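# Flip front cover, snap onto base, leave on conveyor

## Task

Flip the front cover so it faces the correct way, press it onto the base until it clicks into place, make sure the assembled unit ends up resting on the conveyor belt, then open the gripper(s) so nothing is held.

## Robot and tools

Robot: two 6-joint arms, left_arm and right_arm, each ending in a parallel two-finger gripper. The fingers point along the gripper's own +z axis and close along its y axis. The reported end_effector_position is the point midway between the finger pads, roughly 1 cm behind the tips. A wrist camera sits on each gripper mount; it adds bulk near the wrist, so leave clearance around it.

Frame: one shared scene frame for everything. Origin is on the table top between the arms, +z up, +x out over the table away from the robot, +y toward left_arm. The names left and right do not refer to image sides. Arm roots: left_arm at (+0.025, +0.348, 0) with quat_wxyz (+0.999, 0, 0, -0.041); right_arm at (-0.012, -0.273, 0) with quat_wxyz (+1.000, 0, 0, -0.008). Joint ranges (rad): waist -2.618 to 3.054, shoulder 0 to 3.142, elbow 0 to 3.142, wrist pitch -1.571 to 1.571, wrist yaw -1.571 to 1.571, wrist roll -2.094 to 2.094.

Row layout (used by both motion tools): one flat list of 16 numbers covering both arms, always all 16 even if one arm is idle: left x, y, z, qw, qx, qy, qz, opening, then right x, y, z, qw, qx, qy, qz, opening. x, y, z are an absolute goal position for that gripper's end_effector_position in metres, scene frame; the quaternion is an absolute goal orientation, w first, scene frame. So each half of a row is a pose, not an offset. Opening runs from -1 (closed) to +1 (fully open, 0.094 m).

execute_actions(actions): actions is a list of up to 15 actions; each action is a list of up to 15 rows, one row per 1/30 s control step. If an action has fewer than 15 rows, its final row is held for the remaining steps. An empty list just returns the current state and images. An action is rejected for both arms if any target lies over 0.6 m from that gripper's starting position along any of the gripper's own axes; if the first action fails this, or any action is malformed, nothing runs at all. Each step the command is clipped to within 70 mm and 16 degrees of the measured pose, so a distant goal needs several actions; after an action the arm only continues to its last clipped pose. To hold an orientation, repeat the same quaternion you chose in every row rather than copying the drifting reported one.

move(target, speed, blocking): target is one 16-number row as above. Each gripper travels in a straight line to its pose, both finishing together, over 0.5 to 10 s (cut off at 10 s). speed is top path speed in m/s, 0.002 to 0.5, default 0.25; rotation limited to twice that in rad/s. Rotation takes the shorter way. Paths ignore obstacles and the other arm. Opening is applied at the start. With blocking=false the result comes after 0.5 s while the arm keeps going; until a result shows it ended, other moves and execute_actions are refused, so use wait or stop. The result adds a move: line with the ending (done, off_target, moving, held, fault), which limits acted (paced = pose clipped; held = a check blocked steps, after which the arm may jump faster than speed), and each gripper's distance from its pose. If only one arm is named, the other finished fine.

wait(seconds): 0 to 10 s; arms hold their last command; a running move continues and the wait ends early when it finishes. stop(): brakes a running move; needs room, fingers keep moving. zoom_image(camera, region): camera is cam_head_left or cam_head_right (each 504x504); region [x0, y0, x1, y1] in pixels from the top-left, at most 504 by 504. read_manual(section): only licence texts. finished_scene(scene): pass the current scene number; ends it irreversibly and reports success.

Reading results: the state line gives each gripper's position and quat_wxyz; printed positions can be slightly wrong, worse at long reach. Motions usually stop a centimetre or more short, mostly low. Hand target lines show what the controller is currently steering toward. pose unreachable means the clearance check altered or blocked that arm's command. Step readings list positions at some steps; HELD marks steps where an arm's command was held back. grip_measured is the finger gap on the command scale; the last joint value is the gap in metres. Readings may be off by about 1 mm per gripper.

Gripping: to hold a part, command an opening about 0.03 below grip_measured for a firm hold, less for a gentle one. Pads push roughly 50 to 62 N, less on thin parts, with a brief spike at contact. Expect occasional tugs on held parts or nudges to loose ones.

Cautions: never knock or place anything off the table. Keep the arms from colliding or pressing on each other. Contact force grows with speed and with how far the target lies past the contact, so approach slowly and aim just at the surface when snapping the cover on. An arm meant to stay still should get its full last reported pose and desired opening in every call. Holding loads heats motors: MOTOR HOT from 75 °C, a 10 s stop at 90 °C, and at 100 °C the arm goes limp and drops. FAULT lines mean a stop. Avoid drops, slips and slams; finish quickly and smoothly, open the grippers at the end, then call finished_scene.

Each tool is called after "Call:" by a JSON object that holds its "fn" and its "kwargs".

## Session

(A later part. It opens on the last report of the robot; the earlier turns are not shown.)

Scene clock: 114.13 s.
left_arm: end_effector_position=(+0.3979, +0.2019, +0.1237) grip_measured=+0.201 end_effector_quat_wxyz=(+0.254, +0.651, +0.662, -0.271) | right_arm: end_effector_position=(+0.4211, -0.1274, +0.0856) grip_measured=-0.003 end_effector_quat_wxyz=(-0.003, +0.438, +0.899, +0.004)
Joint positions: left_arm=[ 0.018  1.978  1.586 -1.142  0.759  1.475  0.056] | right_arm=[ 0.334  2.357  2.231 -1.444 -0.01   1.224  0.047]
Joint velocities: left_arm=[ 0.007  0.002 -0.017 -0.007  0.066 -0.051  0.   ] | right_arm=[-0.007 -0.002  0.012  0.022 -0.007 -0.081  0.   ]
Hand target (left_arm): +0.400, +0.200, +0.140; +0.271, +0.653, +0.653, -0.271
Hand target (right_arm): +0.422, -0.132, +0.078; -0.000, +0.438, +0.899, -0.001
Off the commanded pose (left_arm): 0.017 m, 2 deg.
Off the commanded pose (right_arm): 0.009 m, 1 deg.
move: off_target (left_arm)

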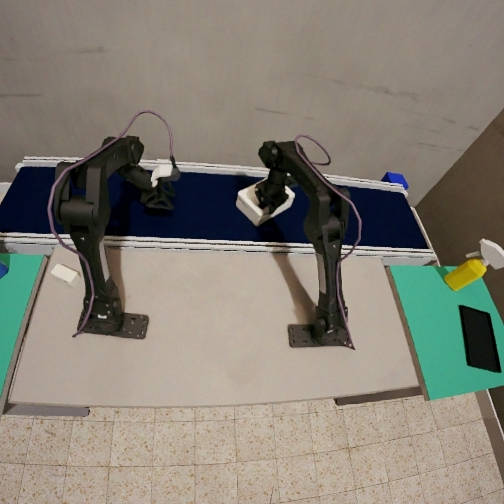

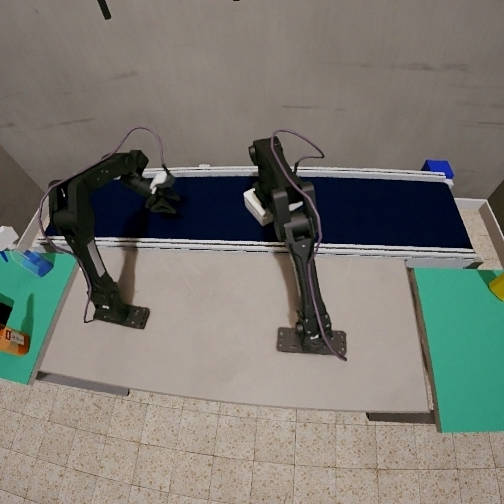

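Call:
{"fn": "move", "kwargs": {"target": [0.40,0.2,0.14,0.271,0.653,0.653,-0.271,0.2, 0.45,-0.115,0.10,0,0.438,0.899,0,0.3], "speed": 0.05}}

Call:
{"fn": "move", "kwargs": {"target": [0.40,0.2,0.14,0.271,0.653,0.653,-0.271,0.2, 0.45,-0.115,0.075,0,0.438,0.899,0,0.3], "speed": 0.03}}

Call:
{"fn": "move", "kwargs": {"target": [0.40,0.2,0.14,0.271,0.653,0.653,-0.271,0.2, 0.40,-0.09,0.075,0,0.707,0.707,0,0.3], "speed": 0.1}}

Call:
{"fn": "zoom_image", "kwargs": {"camera": "cam_head_left", "region": [200,150,330,250]}}

Scene clock: 134.90 s.
left_arm: end_effector_position=(+0.3979, +0.2020, +0.1236) grip_measured=+0.201 end_effector_quat_wxyz=(+0.253, +0.651, +0.662, -0.271) | right_arm: end_effector_position=(+0.4512, -0.1174, +0.1016) grip_measured=+0.297 end_effector_quat_wxyz=(+0.021, +0.438, +0.898, +0.028)
Joint positions: left_arm=[ 0.018  1.978  1.586 -1.142  0.759  1.475  0.056] | right_arm=[ 0.334  2.488  2.531 -1.543 -0.011  1.227  0.061]
Joint velocities: left_arm=[-0.002  0.002  0.007 -0.007  0.022 -0.095 -0.   ] | right_arm=[-0.007 -0.012 -0.027  0.022 -0.022 -0.007  0.   ]
Hand target (left_arm): +0.400, +0.200, +0.140; +0.271, +0.653, +0.653, -0.271
Hand target (right_arm): +0.450, -0.115, +0.100; +0.021, +0.438, +0.899, +0.021
Off the commanded pose (left_arm): 0.017 m, 2 deg.
Off the commanded pose (right_arm): 0.003 m, 4 deg.
joint sent to its limit (right arm) — the command would take joint 4 (wrist pitch) past its lower limit, so that joint was sent only as far as its limit.
move: off_target (left_arm, right_arm)

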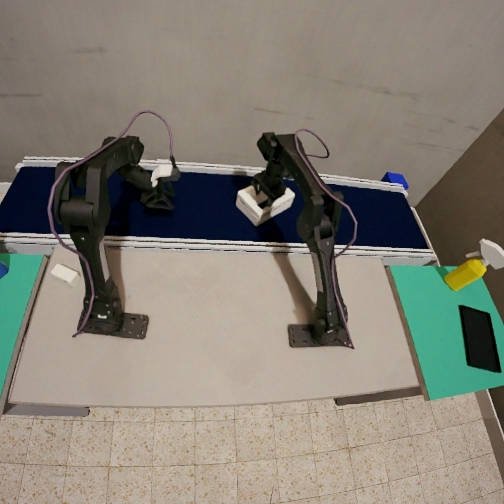

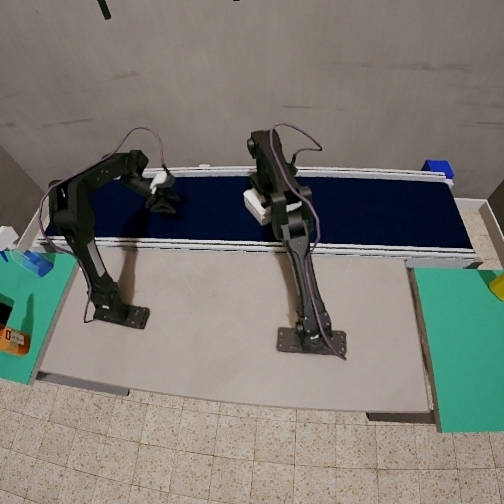

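Scene clock: 136.30 s.
left_arm: end_effector_position=(+0.3979, +0.2020, +0.1236) grip_measured=+0.201 end_effector_quat_wxyz=(+0.253, +0.651, +0.662, -0.271) | right_arm: end_effector_position=(+0.4510, -0.1175, +0.0861) grip_measured=+0.297 end_effector_quat_wxyz=(+0.009, +0.439, +0.898, +0.017)
Joint positions: left_arm=[ 0.018  1.978  1.586 -1.142  0.759  1.475  0.056] | right_arm=[ 0.334  2.528  2.544 -1.549 -0.011  1.228  0.061]
Joint velocities: left_arm=[-0.007 -0.007 -0.012  0.022 -0.022  0.007 -0.   ] | right_arm=[ 0.002  0.007  0.017 -0.022 -0.007  0.007  0.001]
Hand target (left_arm): +0.400, +0.200, +0.140; +0.271, +0.653, +0.653, -0.271
Hand target (right_arm): +0.449, -0.115, +0.075; +0.003, +0.438, +0.899, +0.003
Off the commanded pose (left_arm): 0.017 m, 2 deg.
Off the commanded pose (right_arm): 0.011 m, 2 deg.
joint sent to its limit (right arm) — the command would take joint 4 (wrist pitch) past its lower limit, so that joint was sent only as far as its limit.
move: off_target (left_arm, right_arm)

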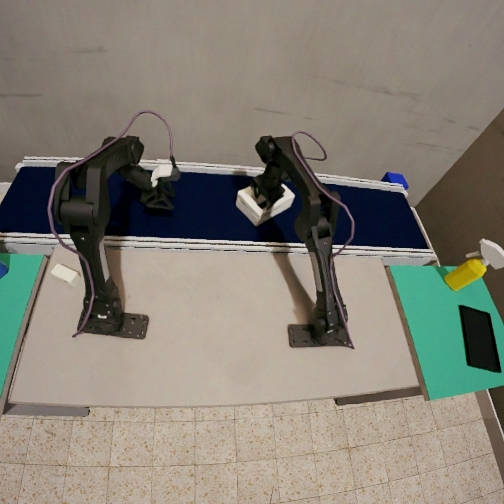

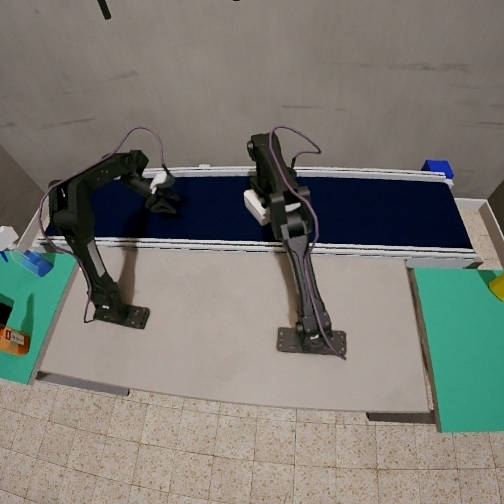

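Scene clock: 140.00 s.
left_arm: end_effector_position=(+0.3979, +0.2020, +0.1236) grip_measured=+0.201 end_effector_quat_wxyz=(+0.253, +0.651, +0.662, -0.271) | right_arm: end_effector_position=(+0.4161, -0.0899, +0.0838) grip_measured=+0.297 end_effector_quat_wxyz=(+0.015, +0.708, +0.705, +0.025)
Joint positions: left_arm=[ 0.018  1.978  1.586 -1.142  0.759  1.475  0.056] | right_arm=[ 0.421  2.323  2.165 -1.354  0.008  1.98   0.061]
Joint velocities: left_arm=[-0.017  0.007 -0.002  0.051 -0.095 -0.007  0.001] | right_arm=[-0.007 -0.007 -0.007  0.037 -0.051 -0.095 -0.001]
Hand target (left_arm): +0.400, +0.200, +0.140; +0.271, +0.653, +0.653, -0.271
Hand target (right_arm): +0.400, -0.090, +0.075; +0.001, +0.707, +0.707, -0.001
Off the commanded pose (left_arm): 0.017 m, 2 deg.
Off the commanded pose (right_arm): 0.018 m, 3 deg.
move: off_target (left_arm, right_arm)

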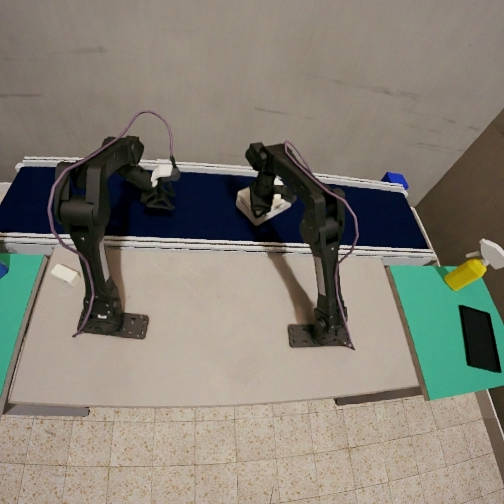

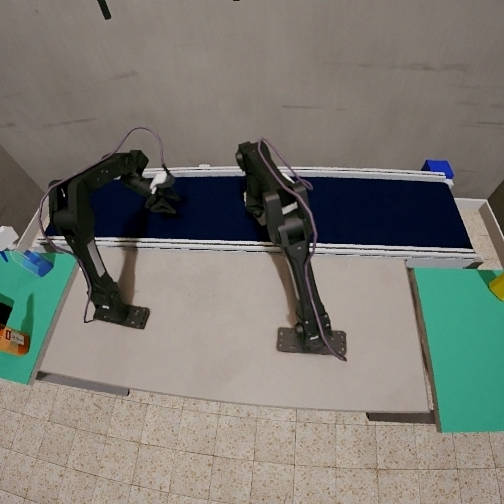

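Region (200, 150, 330, 250) of cam_head_left's 504x504 image, scaled by 3.877, with more detail than that image has; it fills the top 388 rows of this view, and the rest is white.

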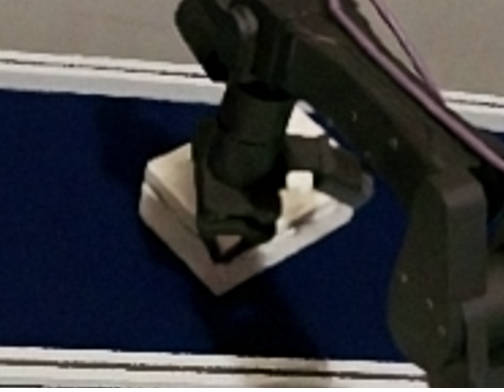

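Call:
{"fn": "move", "kwargs": {"target": [0.40,0.2,0.14,0.271,0.653,0.653,-0.271,0.2, 0.42,-0.1,0.14,0.1,0.3,0.95,0,-1], "speed": 0.15}}

Call:
{"fn": "move", "kwargs": {"target": [0.40,0.2,0.14,0.271,0.653,0.653,-0.271,0.2, 0.54,-0.26,0.12,0.26,0,0.966,0,-1], "speed": 0.15}}

Call:
{"fn": "move", "kwargs": {"target": [0.40,0.2,0.14,0.271,0.653,0.653,-0.271,0.2, 0.54,-0.26,0.055,0.26,0,0.966,0,-1], "speed": 0.05}}

Call:
{"fn": "zoom_image", "kwargs": {"camera": "cam_head_left", "region": [200,130,360,250]}}

Scene clock: 172.87 s.
left_arm: end_effector_position=(+0.3979, +0.2020, +0.1236) grip_measured=+0.201 end_effector_quat_wxyz=(+0.253, +0.651, +0.662, -0.271) | right_arm: end_effector_position=(+0.4188, -0.1017, +0.1183) grip_measured=-0.979 end_effector_quat_wxyz=(+0.080, +0.306, +0.948, -0.008)
Joint positions: left_arm=[ 0.018  1.978  1.586 -1.142  0.759  1.475  0.056] | right_arm=[ 0.437  2.262  2.189 -1.39   0.119  1.04   0.001]
Joint velocities: left_arm=[-0.012 -0.012 -0.007 -0.022  0.007 -0.051  0.   ] | right_arm=[ 0.002  0.002  0.007 -0.051  0.022 -0.007 -0.001]
Hand target (left_arm): +0.400, +0.200, +0.140; +0.271, +0.653, +0.653, -0.271
Hand target (right_arm): +0.420, -0.100, +0.139; +0.100, +0.300, +0.949, +0.001
Off the commanded pose (left_arm): 0.017 m, 2 deg.
Off the commanded pose (right_arm): 0.022 m, 3 deg.
move: off_target (left_arm, right_arm)

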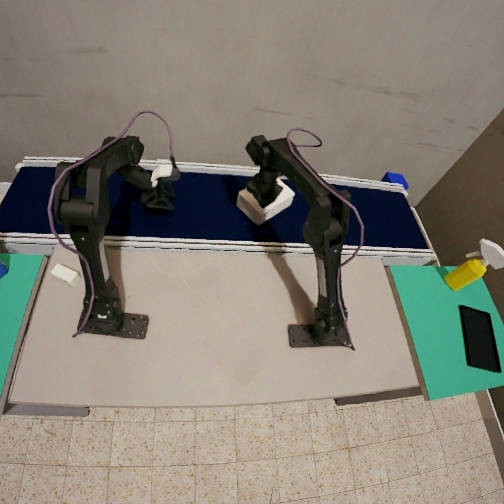

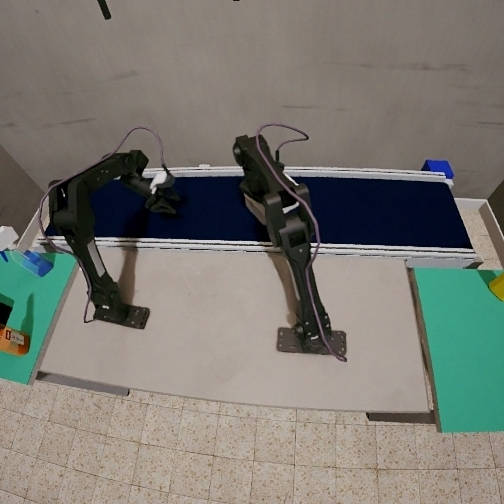

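Scene clock: 175.80 s.
left_arm: end_effector_position=(+0.3979, +0.2020, +0.1236) grip_measured=+0.201 end_effector_quat_wxyz=(+0.253, +0.651, +0.662, -0.271) | right_arm: end_effector_position=(+0.5395, -0.2607, +0.1213) grip_measured=-0.979 end_effector_quat_wxyz=(+0.259, +0.004, +0.966, +0.002)
Joint positions: left_arm=[ 0.018  1.978  1.586 -1.142  0.759  1.475  0.056] | right_arm=[ 0.039  2.201  1.979 -0.825  0.01   0.029  0.001]
Joint velocities: left_arm=[-0.007 -0.012 -0.012 -0.022 -0.037  0.007  0.   ] | right_arm=[ 0.007 -0.007 -0.017  0.081  0.066 -0.066 -0.   ]
Hand target (left_arm): +0.400, +0.200, +0.140; +0.271, +0.653, +0.653, -0.271
Hand target (right_arm): +0.539, -0.261, +0.119; +0.260, -0.001, +0.966, +0.004
Off the commanded pose (left_arm): 0.017 m, 2 deg.
Off the commanded pose (right_arm): 0.002 m, 0 deg.
move: off_target (left_arm)

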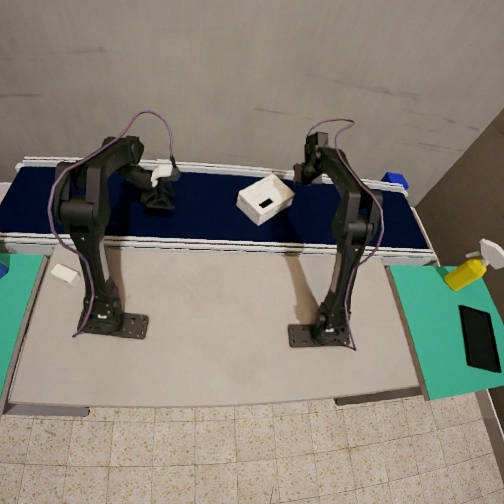

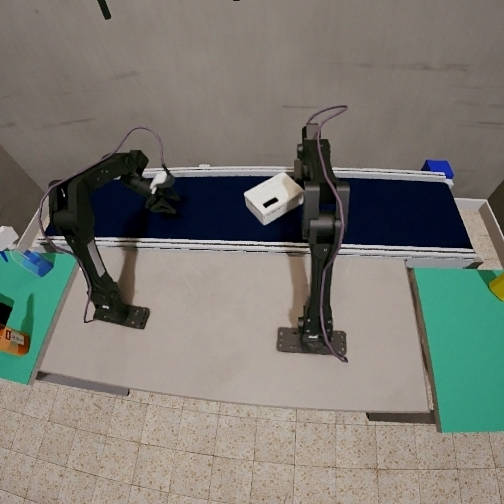

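Scene clock: 177.57 s.
left_arm: end_effector_position=(+0.3979, +0.2019, +0.1237) grip_measured=+0.201 end_effector_quat_wxyz=(+0.254, +0.651, +0.662, -0.271) | right_arm: end_effector_position=(+0.5415, -0.2606, +0.0690) grip_measured=-0.979 end_effector_quat_wxyz=(+0.269, +0.004, +0.963, +0.002)
Joint positions: left_arm=[ 0.018  1.978  1.586 -1.142  0.759  1.475  0.056] | right_arm=[ 0.039  2.212  1.778 -0.591  0.01   0.029  0.001]
Joint velocities: left_arm=[-0.002  0.002 -0.022  0.037 -0.051 -0.081 -0.001] | right_arm=[-0.007 -0.007  0.022  0.051 -0.007  0.007  0.   ]
Hand target (left_arm): +0.400, +0.200, +0.140; +0.271, +0.653, +0.653, -0.271
Hand target (right_arm): +0.539, -0.260, +0.055; +0.260, +0.000, +0.966, +0.000
Off the commanded pose (left_arm): 0.017 m, 2 deg.
Off the commanded pose (right_arm): 0.014 m, 1 deg.
move: off_target (left_arm, right_arm)

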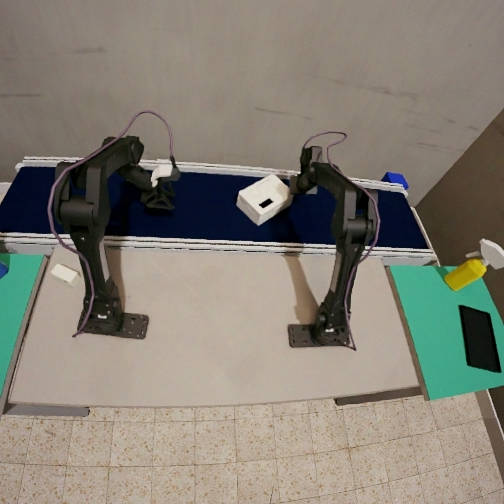

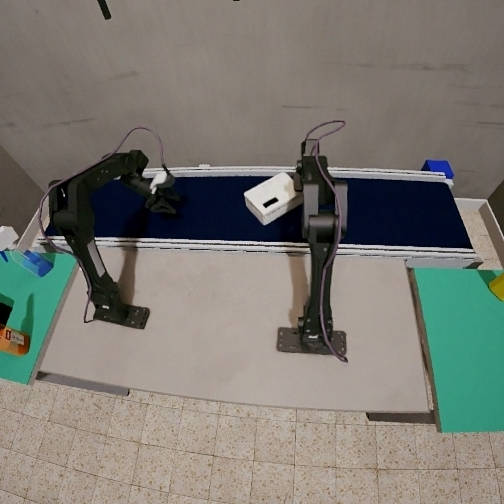

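Region (200, 130, 360, 250) of cam_head_left's 504x504 image, scaled by 3.150, with more detail than that image has; it fills the top 378 rows of this view, and the rest is white.

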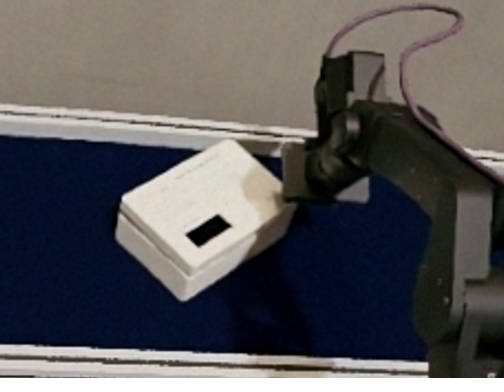

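Call:
{"fn": "move", "kwargs": {"target": [0.40,0.2,0.14,0.271,0.653,0.653,-0.271,0.2, 0.535,-0.235,0.048,0.26,0,0.966,0,-1], "speed": 0.04}}

Call:
{"fn": "move", "kwargs": {"target": [0.40,0.2,0.14,0.271,0.653,0.653,-0.271,0.2, 0.45,-0.17,0.055,0.26,0,0.966,0,-1], "speed": 0.04}}

Call:
{"fn": "zoom_image", "kwargs": {"camera": "cam_head_left", "region": [200,130,360,250]}}

Scene clock: 186.03 s.
left_arm: end_effector_position=(+0.3979, +0.2020, +0.1236) grip_measured=+0.201 end_effector_quat_wxyz=(+0.253, +0.651, +0.662, -0.271) | right_arm: end_effector_position=(+0.5389, -0.2408, +0.0611) grip_measured=-0.979 end_effector_quat_wxyz=(+0.270, +0.001, +0.963, -0.003)
Joint positions: left_arm=[ 0.018  1.978  1.586 -1.142  0.759  1.475  0.056] | right_arm=[ 0.086  2.212  1.745 -0.56   0.042  0.062  0.001]
Joint velocities: left_arm=[ 0.022 -0.002 -0.032  0.007  0.022  0.007  0.001] | right_arm=[-0.012 -0.002 -0.017 -0.007  0.007  0.007  0.   ]
Hand target (left_arm): +0.400, +0.200, +0.140; +0.271, +0.653, +0.653, -0.271
Hand target (right_arm): +0.535, -0.235, +0.048; +0.260, +0.000, +0.966, -0.000
Off the commanded pose (left_arm): 0.017 m, 2 deg.
Off the commanded pose (right_arm): 0.015 m, 1 deg.
move: off_target (left_arm, right_arm)

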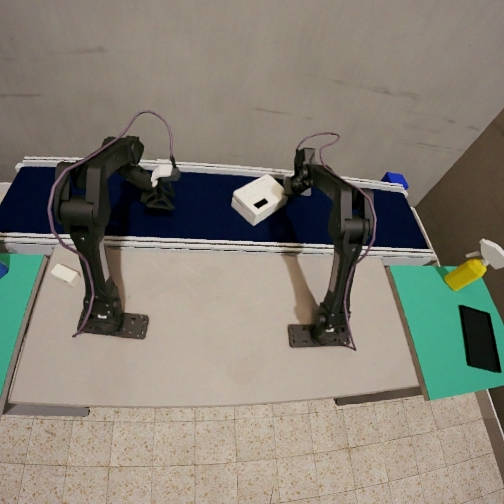

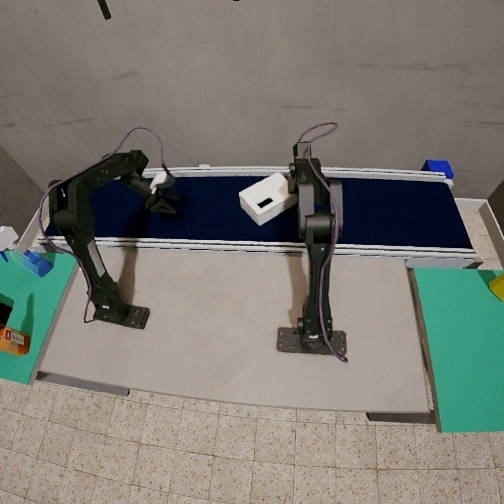

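Scene clock: 189.17 s.
left_arm: end_effector_position=(+0.3979, +0.2020, +0.1236) grip_measured=+0.201 end_effector_quat_wxyz=(+0.253, +0.651, +0.662, -0.271) | right_arm: end_effector_position=(+0.4530, -0.1729, +0.0483) grip_measured=-0.979 end_effector_quat_wxyz=(+0.250, -0.000, +0.968, -0.004)
Joint positions: left_arm=[ 0.018  1.978  1.586 -1.142  0.759  1.475  0.056] | right_arm=[ 0.275  1.983  1.36  -0.459  0.132  0.226  0.001]
Joint velocities: left_arm=[-0.002  0.002 -0.007 -0.051  0.022  0.007  0.   ] | right_arm=[ 0.012 -0.002 -0.007 -0.022 -0.022  0.051  0.   ]
Hand target (left_arm): +0.400, +0.200, +0.140; +0.271, +0.653, +0.653, -0.271
Hand target (right_arm): +0.450, -0.170, +0.055; +0.259, -0.000, +0.966, -0.001
Off the commanded pose (left_arm): 0.017 m, 2 deg.
Off the commanded pose (right_arm): 0.008 m, 1 deg.
move: off_target (left_arm)

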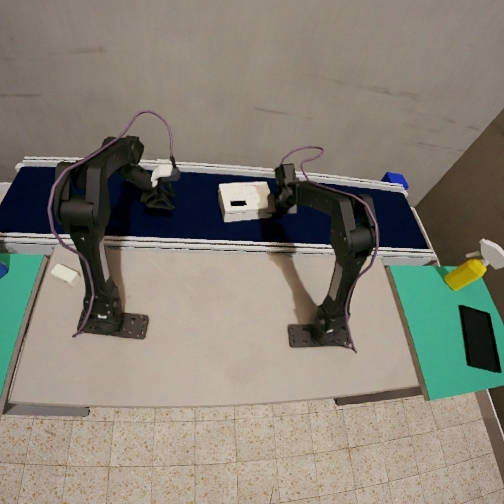

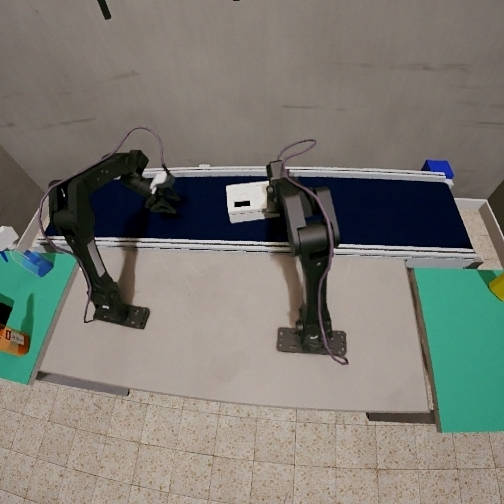

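Region (200, 130, 360, 250) of cam_head_left's 504x504 image, scaled by 3.150, with more detail than that image has; it fills the top 378 rows of this view, and the rest is white.

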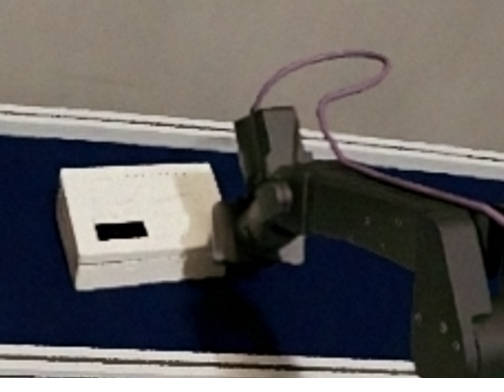

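Call:
{"fn": "move", "kwargs": {"target": [0.45,0.10,0.075,0.271,0.653,0.653,-0.271,0.6, 0.45,-0.24,0.10,0.271,-0.3,0.9,0.1,0.6], "speed": 0.12}}

Call:
{"fn": "move", "kwargs": {"target": [0.45,0.085,0.072,0.271,0.653,0.653,-0.271,0.6, 0.45,-0.18,0.072,0.271,-0.653,0.653,0.271,0.6], "speed": 0.12}}

Call:
{"fn": "zoom_image", "kwargs": {"camera": "cam_head_left", "region": [170,140,330,250]}}

Call:
{"fn": "zoom_image", "kwargs": {"camera": "cam_head_right", "region": [170,140,330,250]}}

Scene clock: 204.97 s.
left_arm: end_effector_position=(+0.4453, +0.1047, +0.0744) grip_measured=+0.598 end_effector_quat_wxyz=(+0.268, +0.654, +0.654, -0.269) | right_arm: end_effector_position=(+0.4453, -0.2387, +0.0887) grip_measured=+0.597 end_effector_quat_wxyz=(+0.263, -0.299, +0.912, +0.101)
Joint positions: left_arm=[-0.193  2.196  1.7   -0.815  0.744  1.194  0.075] | right_arm=[-0.056  1.92   1.422 -0.635 -0.378 -0.619  0.075]
Joint velocities: left_arm=[-0.007  0.007  0.012  0.022  0.022  0.007  0.001] | right_arm=[ 0.012 -0.012 -0.017  0.051 -0.022  0.037 -0.   ]
Hand target (left_arm): +0.450, +0.100, +0.074; +0.271, +0.653, +0.653, -0.270
Hand target (right_arm): +0.450, -0.239, +0.101; +0.273, -0.302, +0.908, +0.102
Off the commanded pose (left_arm): 0.007 m, 0 deg.
Off the commanded pose (right_arm): 0.012 m, 1 deg.
move: off_target (right_arm)

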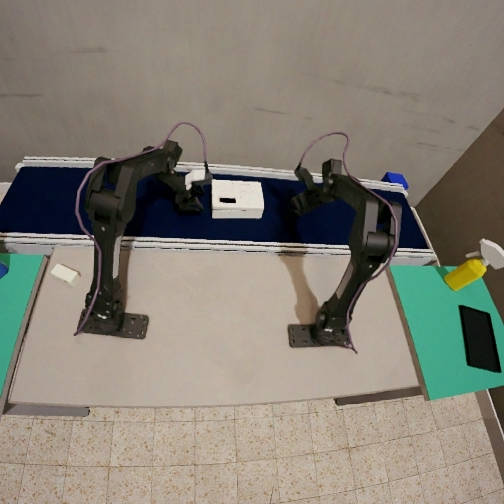

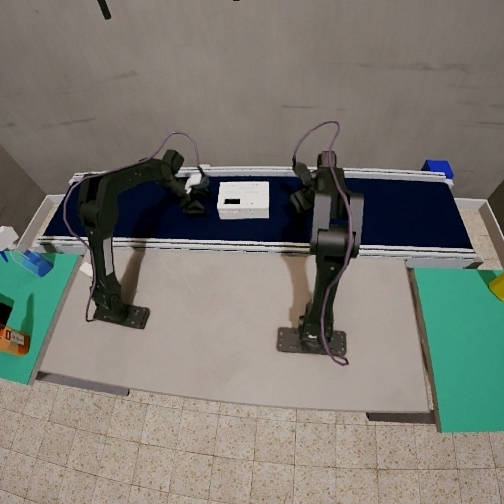

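Scene clock: 209.47 s.
left_arm: end_effector_position=(+0.4444, +0.0909, +0.0755) grip_measured=+0.598 end_effector_quat_wxyz=(+0.271, +0.654, +0.653, -0.269) | right_arm: end_effector_position=(+0.4500, -0.1860, +0.0710) grip_measured=+0.597 end_effector_quat_wxyz=(-0.265, +0.652, -0.661, -0.260)
Joint positions: left_arm=[-0.224  2.196  1.7   -0.781  0.737  1.151  0.075] | right_arm=[-0.064  2.403  2.059 -1.287 -0.759 -1.66   0.075]
Joint velocities: left_arm=[-0.002  0.002  0.002  0.007  0.007  0.037 -0.001] | right_arm=[ 0.017 -0.007  0.007  0.007 -0.066 -0.022 -0.001]
Hand target (left_arm): +0.450, +0.085, +0.072; +0.271, +0.653, +0.653, -0.271
Hand target (right_arm): +0.451, -0.180, +0.073; -0.269, +0.652, -0.655, -0.270
Off the commanded pose (left_arm): 0.009 m, 0 deg.
Off the commanded pose (right_arm): 0.006 m, 2 deg.
move: done

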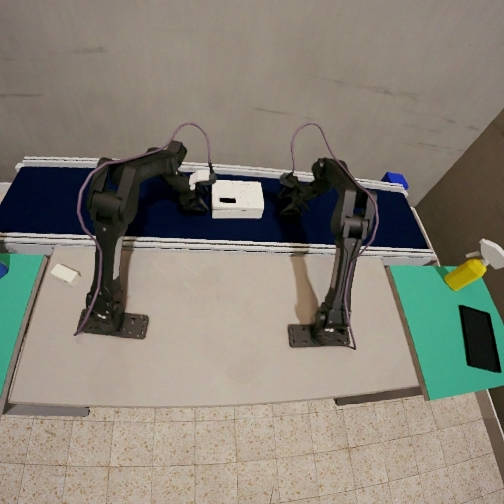

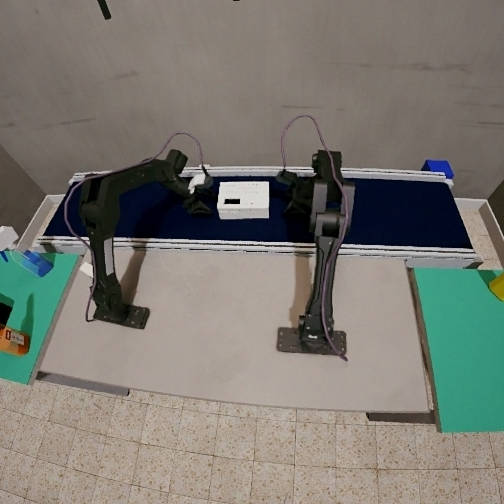

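Region (170, 140, 330, 250) of cam_head_left's 504x504 image, scaled by 3.150, with more detail than that image has; it fills the top 346 rows of this view, and the rest is white.

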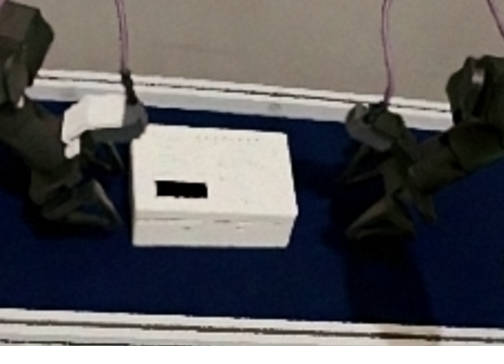

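Region (170, 140, 330, 250) of cam_head_right's 504x504 image, scaled by 3.150, with more detail than that image has; it fills the top 346 rows of this view, and the rest is white.

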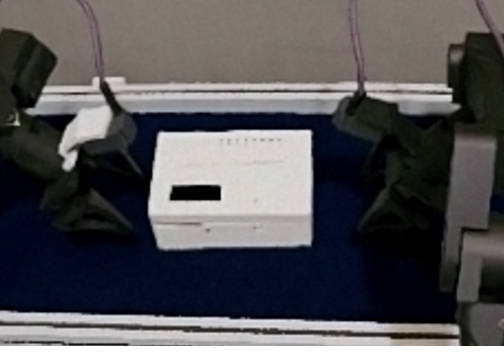

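Call:
{"fn": "move", "kwargs": {"target": [0.483,0.085,0.05,0.271,0.653,0.653,-0.271,0.6, 0.478,-0.145,0.05,0.271,-0.653,0.653,0.271,0.6], "speed": 0.06}}

Call:
{"fn": "zoom_image", "kwargs": {"camera": "cam_head_left", "region": [170,140,330,250]}}

Call:
{"fn": "move", "kwargs": {"target": [0.483,0.062,0.05,0.271,0.653,0.653,-0.271,0.6, 0.478,-0.115,0.05,0.271,-0.653,0.653,0.271,0.6], "speed": 0.03}}

Call:
{"fn": "zoom_image", "kwargs": {"camera": "cam_head_left", "region": [170,140,330,250]}}

Scene clock: 220.33 s.
left_arm: end_effector_position=(+0.4812, +0.0836, +0.0509) grip_measured=+0.598 end_effector_quat_wxyz=(+0.275, +0.653, +0.653, -0.266) | right_arm: end_effector_position=(+0.4716, -0.1502, +0.0473) grip_measured=+0.597 end_effector_quat_wxyz=(-0.259, +0.654, -0.658, -0.269)
Joint positions: left_arm=[-0.216  2.366  1.889 -0.794  0.736  1.156  0.075] | right_arm=[ 0.012  2.531  2.196 -1.254 -0.765 -1.576  0.075]
Joint velocities: left_arm=[ 0.007  0.002 -0.002  0.007 -0.066 -0.037 -0.001] | right_arm=[ 0.012 -0.007  0.012  0.037 -0.066 -0.081  0.   ]
Hand target (left_arm): +0.483, +0.085, +0.049; +0.271, +0.653, +0.653, -0.271
Hand target (right_arm): +0.478, -0.145, +0.050; -0.271, +0.653, -0.653, -0.271
Off the commanded pose (left_arm): 0.002 m, 1 deg.
Off the commanded pose (right_arm): 0.009 m, 2 deg.
move: done

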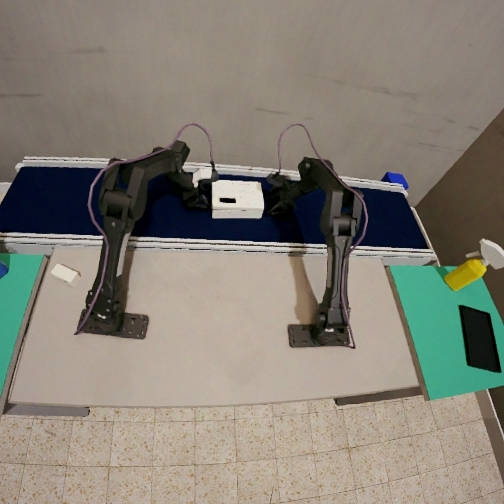

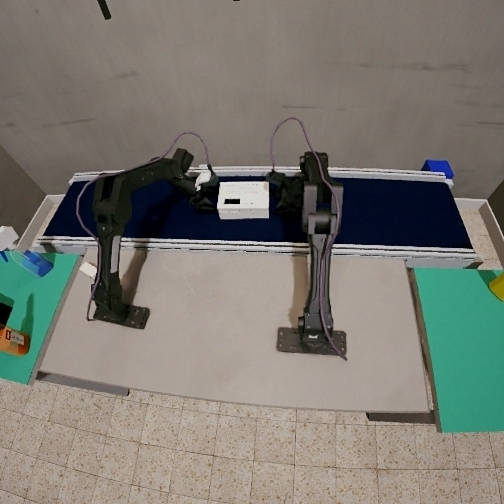

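Region (170, 140, 330, 250) of cam_head_left's 504x504 image, scaled by 3.150, with more detail than that image has; it fills the top 346 rows of this view, and the rest is white.

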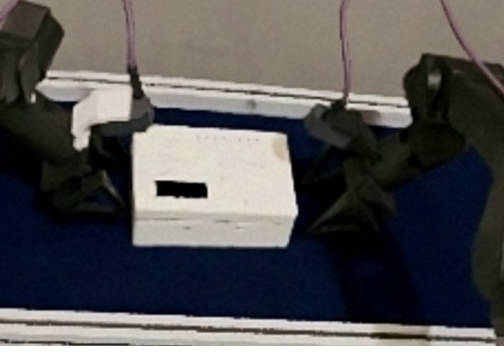

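Scene clock: 221.77 s.
left_arm: end_effector_position=(+0.4867, +0.0781, +0.0504) grip_measured=+0.598 end_effector_quat_wxyz=(+0.271, +0.650, +0.662, -0.255) | right_arm: end_effector_position=(+0.4759, -0.1330, +0.0451) grip_measured=+0.597 end_effector_quat_wxyz=(-0.253, +0.650, -0.667, -0.263)
Joint positions: left_arm=[-0.231  2.382  1.924 -0.795  0.704  1.121  0.075] | right_arm=[ 0.052  2.531  2.196 -1.206 -0.746 -1.496  0.075]
Joint velocities: left_arm=[-0.007 -0.007 -0.012 -0.022 -0.037 -0.037  0.   ] | right_arm=[-0.012  0.002 -0.007 -0.022  0.022  0.007  0.001]
Hand target (left_arm): +0.483, +0.063, +0.050; +0.271, +0.653, +0.653, -0.270
Hand target (right_arm): +0.478, -0.116, +0.050; -0.270, +0.654, -0.653, -0.272
Off the commanded pose (left_arm): 0.017 m, 2 deg.
Off the commanded pose (right_arm): 0.019 m, 3 deg.
move: off_target (left_arm, right_arm)

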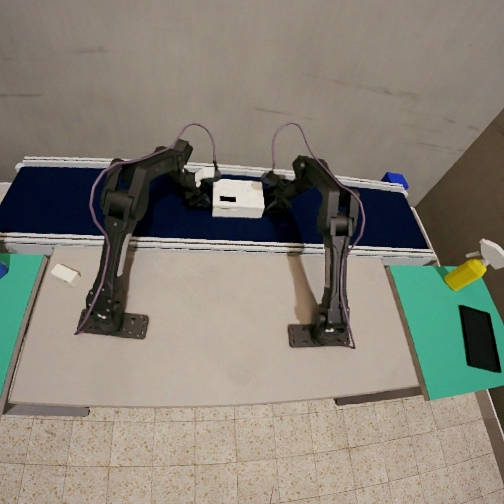

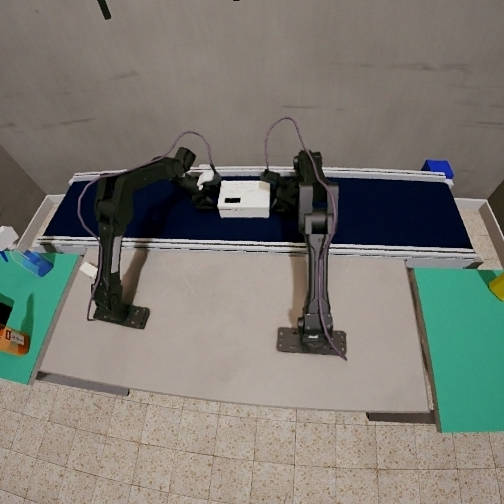

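Region (170, 140, 330, 250) of cam_head_left's 504x504 image, scaled by 3.150, with more detail than that image has; it fills the top 346 rows of this view, and the rest is white.

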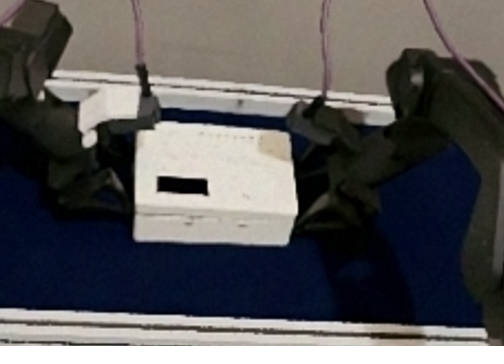

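Squeeze works; dragging the unit closer.

Call:
{"fn": "move", "kwargs": {"target": [0.413,0.062,0.055,0.271,0.653,0.653,-0.271,0.6, 0.408,-0.115,0.055,0.271,-0.653,0.653,0.271,0.6], "speed": 0.04}}

Call:
{"fn": "move", "kwargs": {"target": [0.413,0.095,0.074,0.271,0.653,0.653,-0.271,0.6, 0.415,-0.15,0.074,0.271,-0.653,0.653,0.271,0.6], "speed": 0.04}}

Call:
{"fn": "zoom_image", "kwargs": {"camera": "cam_head_left", "region": [170,150,330,260]}}

Call:
{"fn": "zoom_image", "kwargs": {"camera": "cam_head_right", "region": [170,150,330,260]}}

Scene clock: 230.57 s.
left_arm: end_effector_position=(+0.4221, +0.0761, +0.0456) grip_measured=+0.599 end_effector_quat_wxyz=(+0.257, +0.647, +0.671, -0.254) | right_arm: end_effector_position=(+0.4103, -0.1326, +0.0397) grip_measured=+0.597 end_effector_quat_wxyz=(-0.244, +0.647, -0.674, -0.260)
Joint positions: left_arm=[-0.287  2.154  1.526 -0.606  0.672  1.045  0.075] | right_arm=[ 0.065  2.242  1.669 -0.965 -0.728 -1.468  0.075]
Joint velocities: left_arm=[ 0.007 -0.002 -0.007  0.007 -0.007 -0.007  0.001] | right_arm=[-0.002  0.007 -0.007  0.007 -0.066 -0.051  0.   ]
Hand target (left_arm): +0.413, +0.062, +0.056; +0.270, +0.654, +0.653, -0.271
Hand target (right_arm): +0.407, -0.115, +0.055; -0.270, +0.654, -0.653, -0.272
Off the commanded pose (left_arm): 0.019 m, 3 deg.
Off the commanded pose (right_arm): 0.023 m, 4 deg.
move: off_target (left_arm, right_arm)

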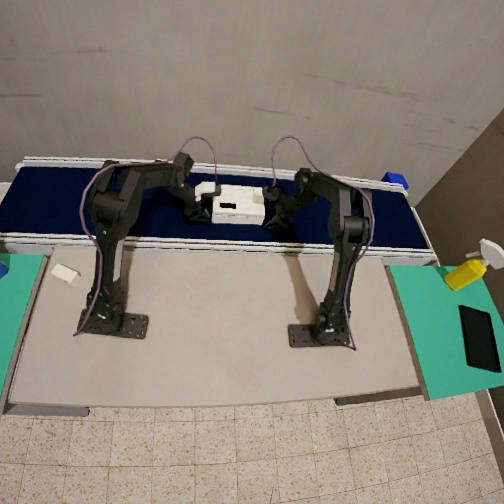

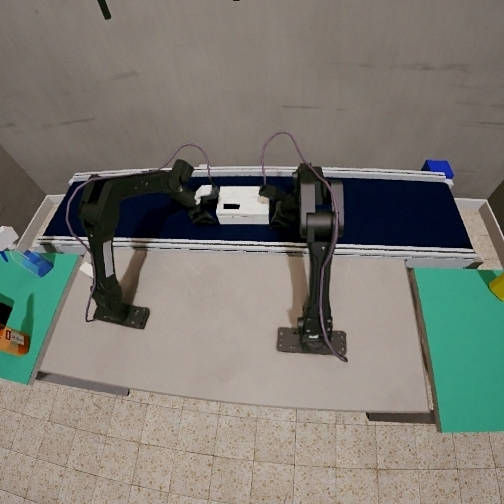

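Scene clock: 231.97 s.
left_arm: end_effector_position=(+0.4222, +0.0922, +0.0696) grip_measured=+0.599 end_effector_quat_wxyz=(+0.275, +0.654, +0.656, -0.258) | right_arm: end_effector_position=(+0.4103, -0.1501, +0.0603) grip_measured=+0.597 end_effector_quat_wxyz=(-0.257, +0.653, -0.659, -0.272)
Joint positions: left_arm=[-0.242  2.1    1.526 -0.668  0.713  1.121  0.075] | right_arm=[ 0.012  2.242  1.735 -1.089 -0.766 -1.575  0.075]
Joint velocities: left_arm=[-0.007 -0.002 -0.007 -0.037  0.022  0.037 -0.   ] | right_arm=[ 0.002 -0.012 -0.012 -0.037  0.051 -0.022 -0.001]
Hand target (left_arm): +0.413, +0.095, +0.074; +0.272, +0.653, +0.653, -0.271
Hand target (right_arm): +0.415, -0.150, +0.074; -0.271, +0.653, -0.653, -0.271
Off the commanded pose (left_arm): 0.011 m, 2 deg.
Off the commanded pose (right_arm): 0.015 m, 2 deg.
move: off_target (left_arm, right_arm)

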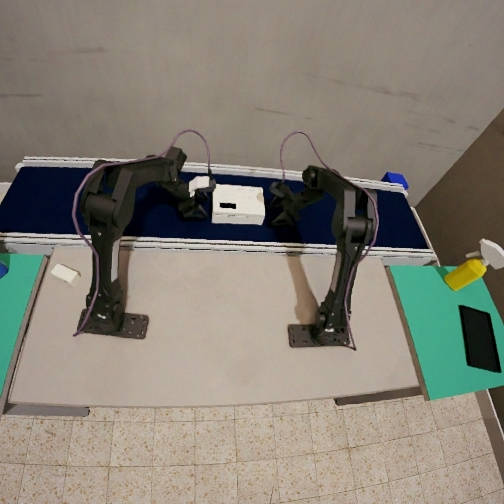

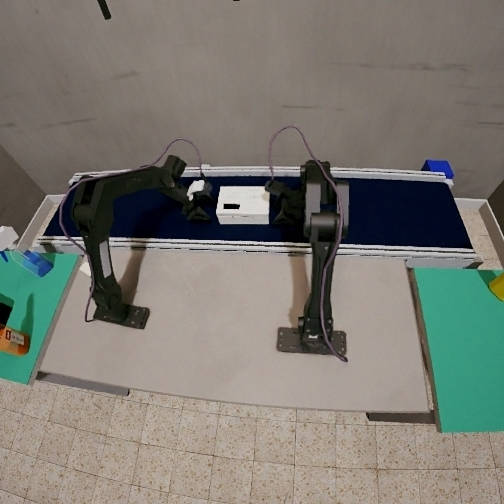

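Region (170, 150, 330, 260) of cam_head_left's 504x504 image, scaled by 3.150, with more detail than that image has; it fills the top 346 rows of this view, and the rest is white.

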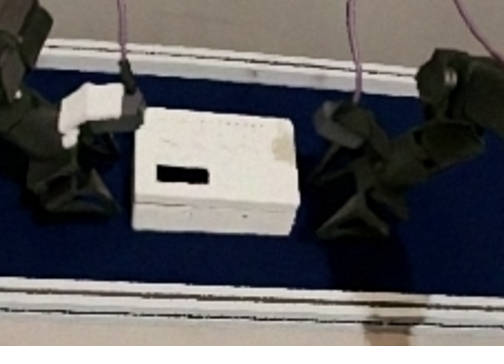

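Region (170, 150, 330, 260) of cam_head_right's 504x504 image, scaled by 3.150, with more detail than that image has; it fills the top 346 rows of this view, and the rest is white.

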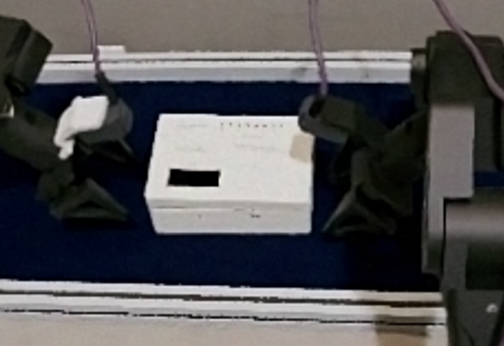

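Call:
{"fn": "move", "kwargs": {"target": [0.447,0.092,0.074,0.271,0.653,0.653,-0.271,0.6, 0.45,-0.148,0.076,0.271,-0.653,0.653,0.271,0.6], "speed": 0.04}}

Call:
{"fn": "move", "kwargs": {"target": [0.447,0.06,0.074,0.271,0.653,0.653,-0.271,0.6, 0.45,-0.115,0.076,0.271,-0.653,0.653,0.271,0.6], "speed": 0.03}}

Call:
{"fn": "zoom_image", "kwargs": {"camera": "cam_head_left", "region": [170,150,330,260]}}

Call:
{"fn": "zoom_image", "kwargs": {"camera": "cam_head_right", "region": [170,150,330,260]}}

Scene clock: 239.73 s.
left_arm: end_effector_position=(+0.4473, +0.0924, +0.0743) grip_measured=+0.599 end_effector_quat_wxyz=(+0.275, +0.654, +0.656, -0.257) | right_arm: end_effector_position=(+0.4497, -0.1502, +0.0743) grip_measured=+0.597 end_effector_quat_wxyz=(-0.271, +0.659, -0.653, -0.258)
Joint positions: left_arm=[-0.224  2.186  1.684 -0.753  0.718  1.143  0.075] | right_arm=[ 0.012  2.365  2.003 -1.193 -0.766 -1.576  0.075]
Joint velocities: left_arm=[-0.012  0.012 -0.007 -0.081  0.007  0.007 -0.   ] | right_arm=[ 0.012  0.002  0.017 -0.051  0.007 -0.022  0.   ]
Hand target (left_arm): +0.447, +0.092, +0.074; +0.272, +0.652, +0.654, -0.271
Hand target (right_arm): +0.450, -0.148, +0.076; -0.272, +0.653, -0.653, -0.270
Off the commanded pose (left_arm): 0.001 m, 2 deg.
Off the commanded pose (right_arm): 0.003 m, 2 deg.
move: done

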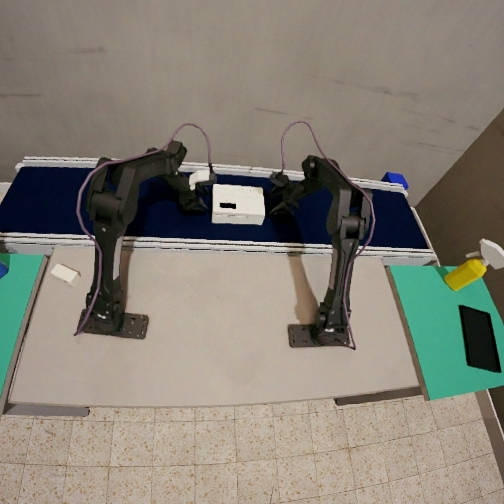

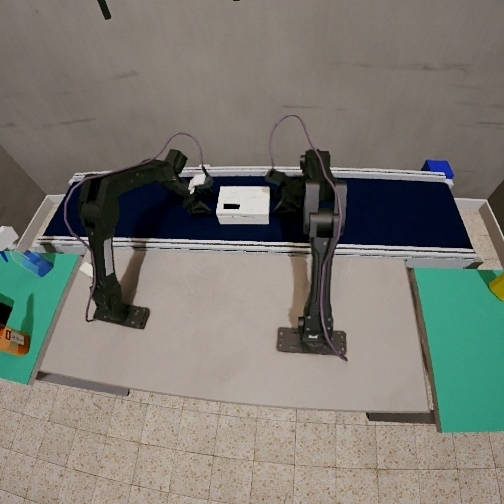

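Scene clock: 241.13 s.
left_arm: end_effector_position=(+0.4478, +0.0762, +0.0726) grip_measured=+0.599 end_effector_quat_wxyz=(+0.266, +0.651, +0.664, -0.256) | right_arm: end_effector_position=(+0.4505, -0.1339, +0.0717) grip_measured=+0.597 end_effector_quat_wxyz=(-0.257, +0.650, -0.667, -0.257)
Joint positions: left_arm=[-0.262  2.21   1.722 -0.751  0.694  1.085  0.075] | right_arm=[ 0.054  2.365  2.003 -1.163 -0.743 -1.489  0.075]
Joint velocities: left_arm=[-0.012  0.002  0.007  0.022 -0.037  0.037 -0.   ] | right_arm=[ 0.012 -0.002 -0.022 -0.051 -0.007  0.037  0.   ]
Hand target (left_arm): +0.447, +0.060, +0.074; +0.271, +0.653, +0.653, -0.271
Hand target (right_arm): +0.450, -0.116, +0.076; -0.270, +0.654, -0.653, -0.271
Off the commanded pose (left_arm): 0.016 m, 2 deg.
Off the commanded pose (right_arm): 0.019 m, 3 deg.
move: off_target (left_arm, right_arm)

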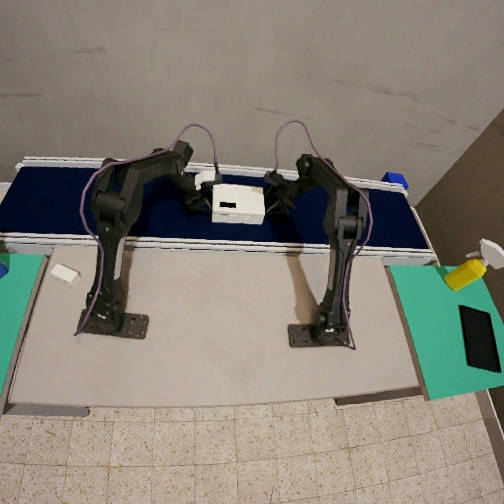

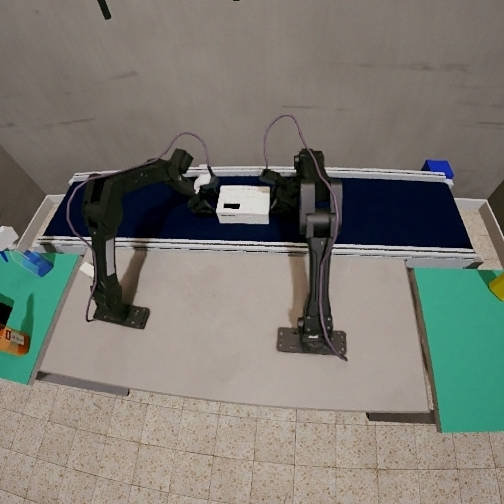

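Region (170, 150, 330, 260) of cam_head_left's 504x504 image, scaled by 3.150, with more detail than that image has; it fills the top 346 rows of this view, and the rest is white.

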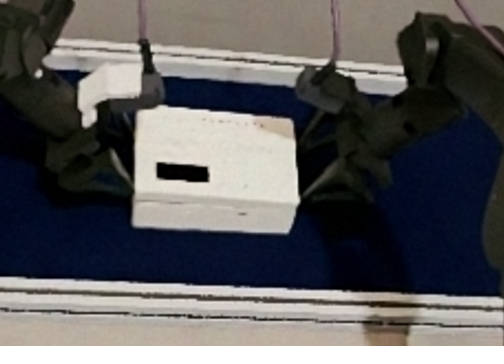

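Region (170, 150, 330, 260) of cam_head_right's 504x504 image, scaled by 3.150, with more detail than that image has; it fills the top 346 rows of this view, and the rest is white.

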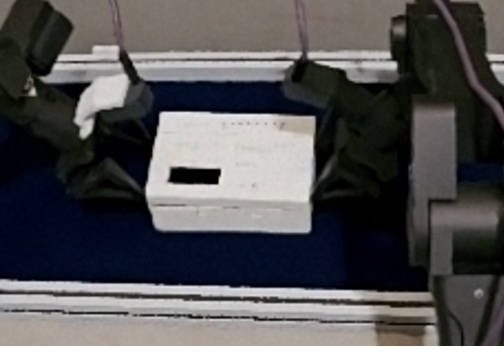

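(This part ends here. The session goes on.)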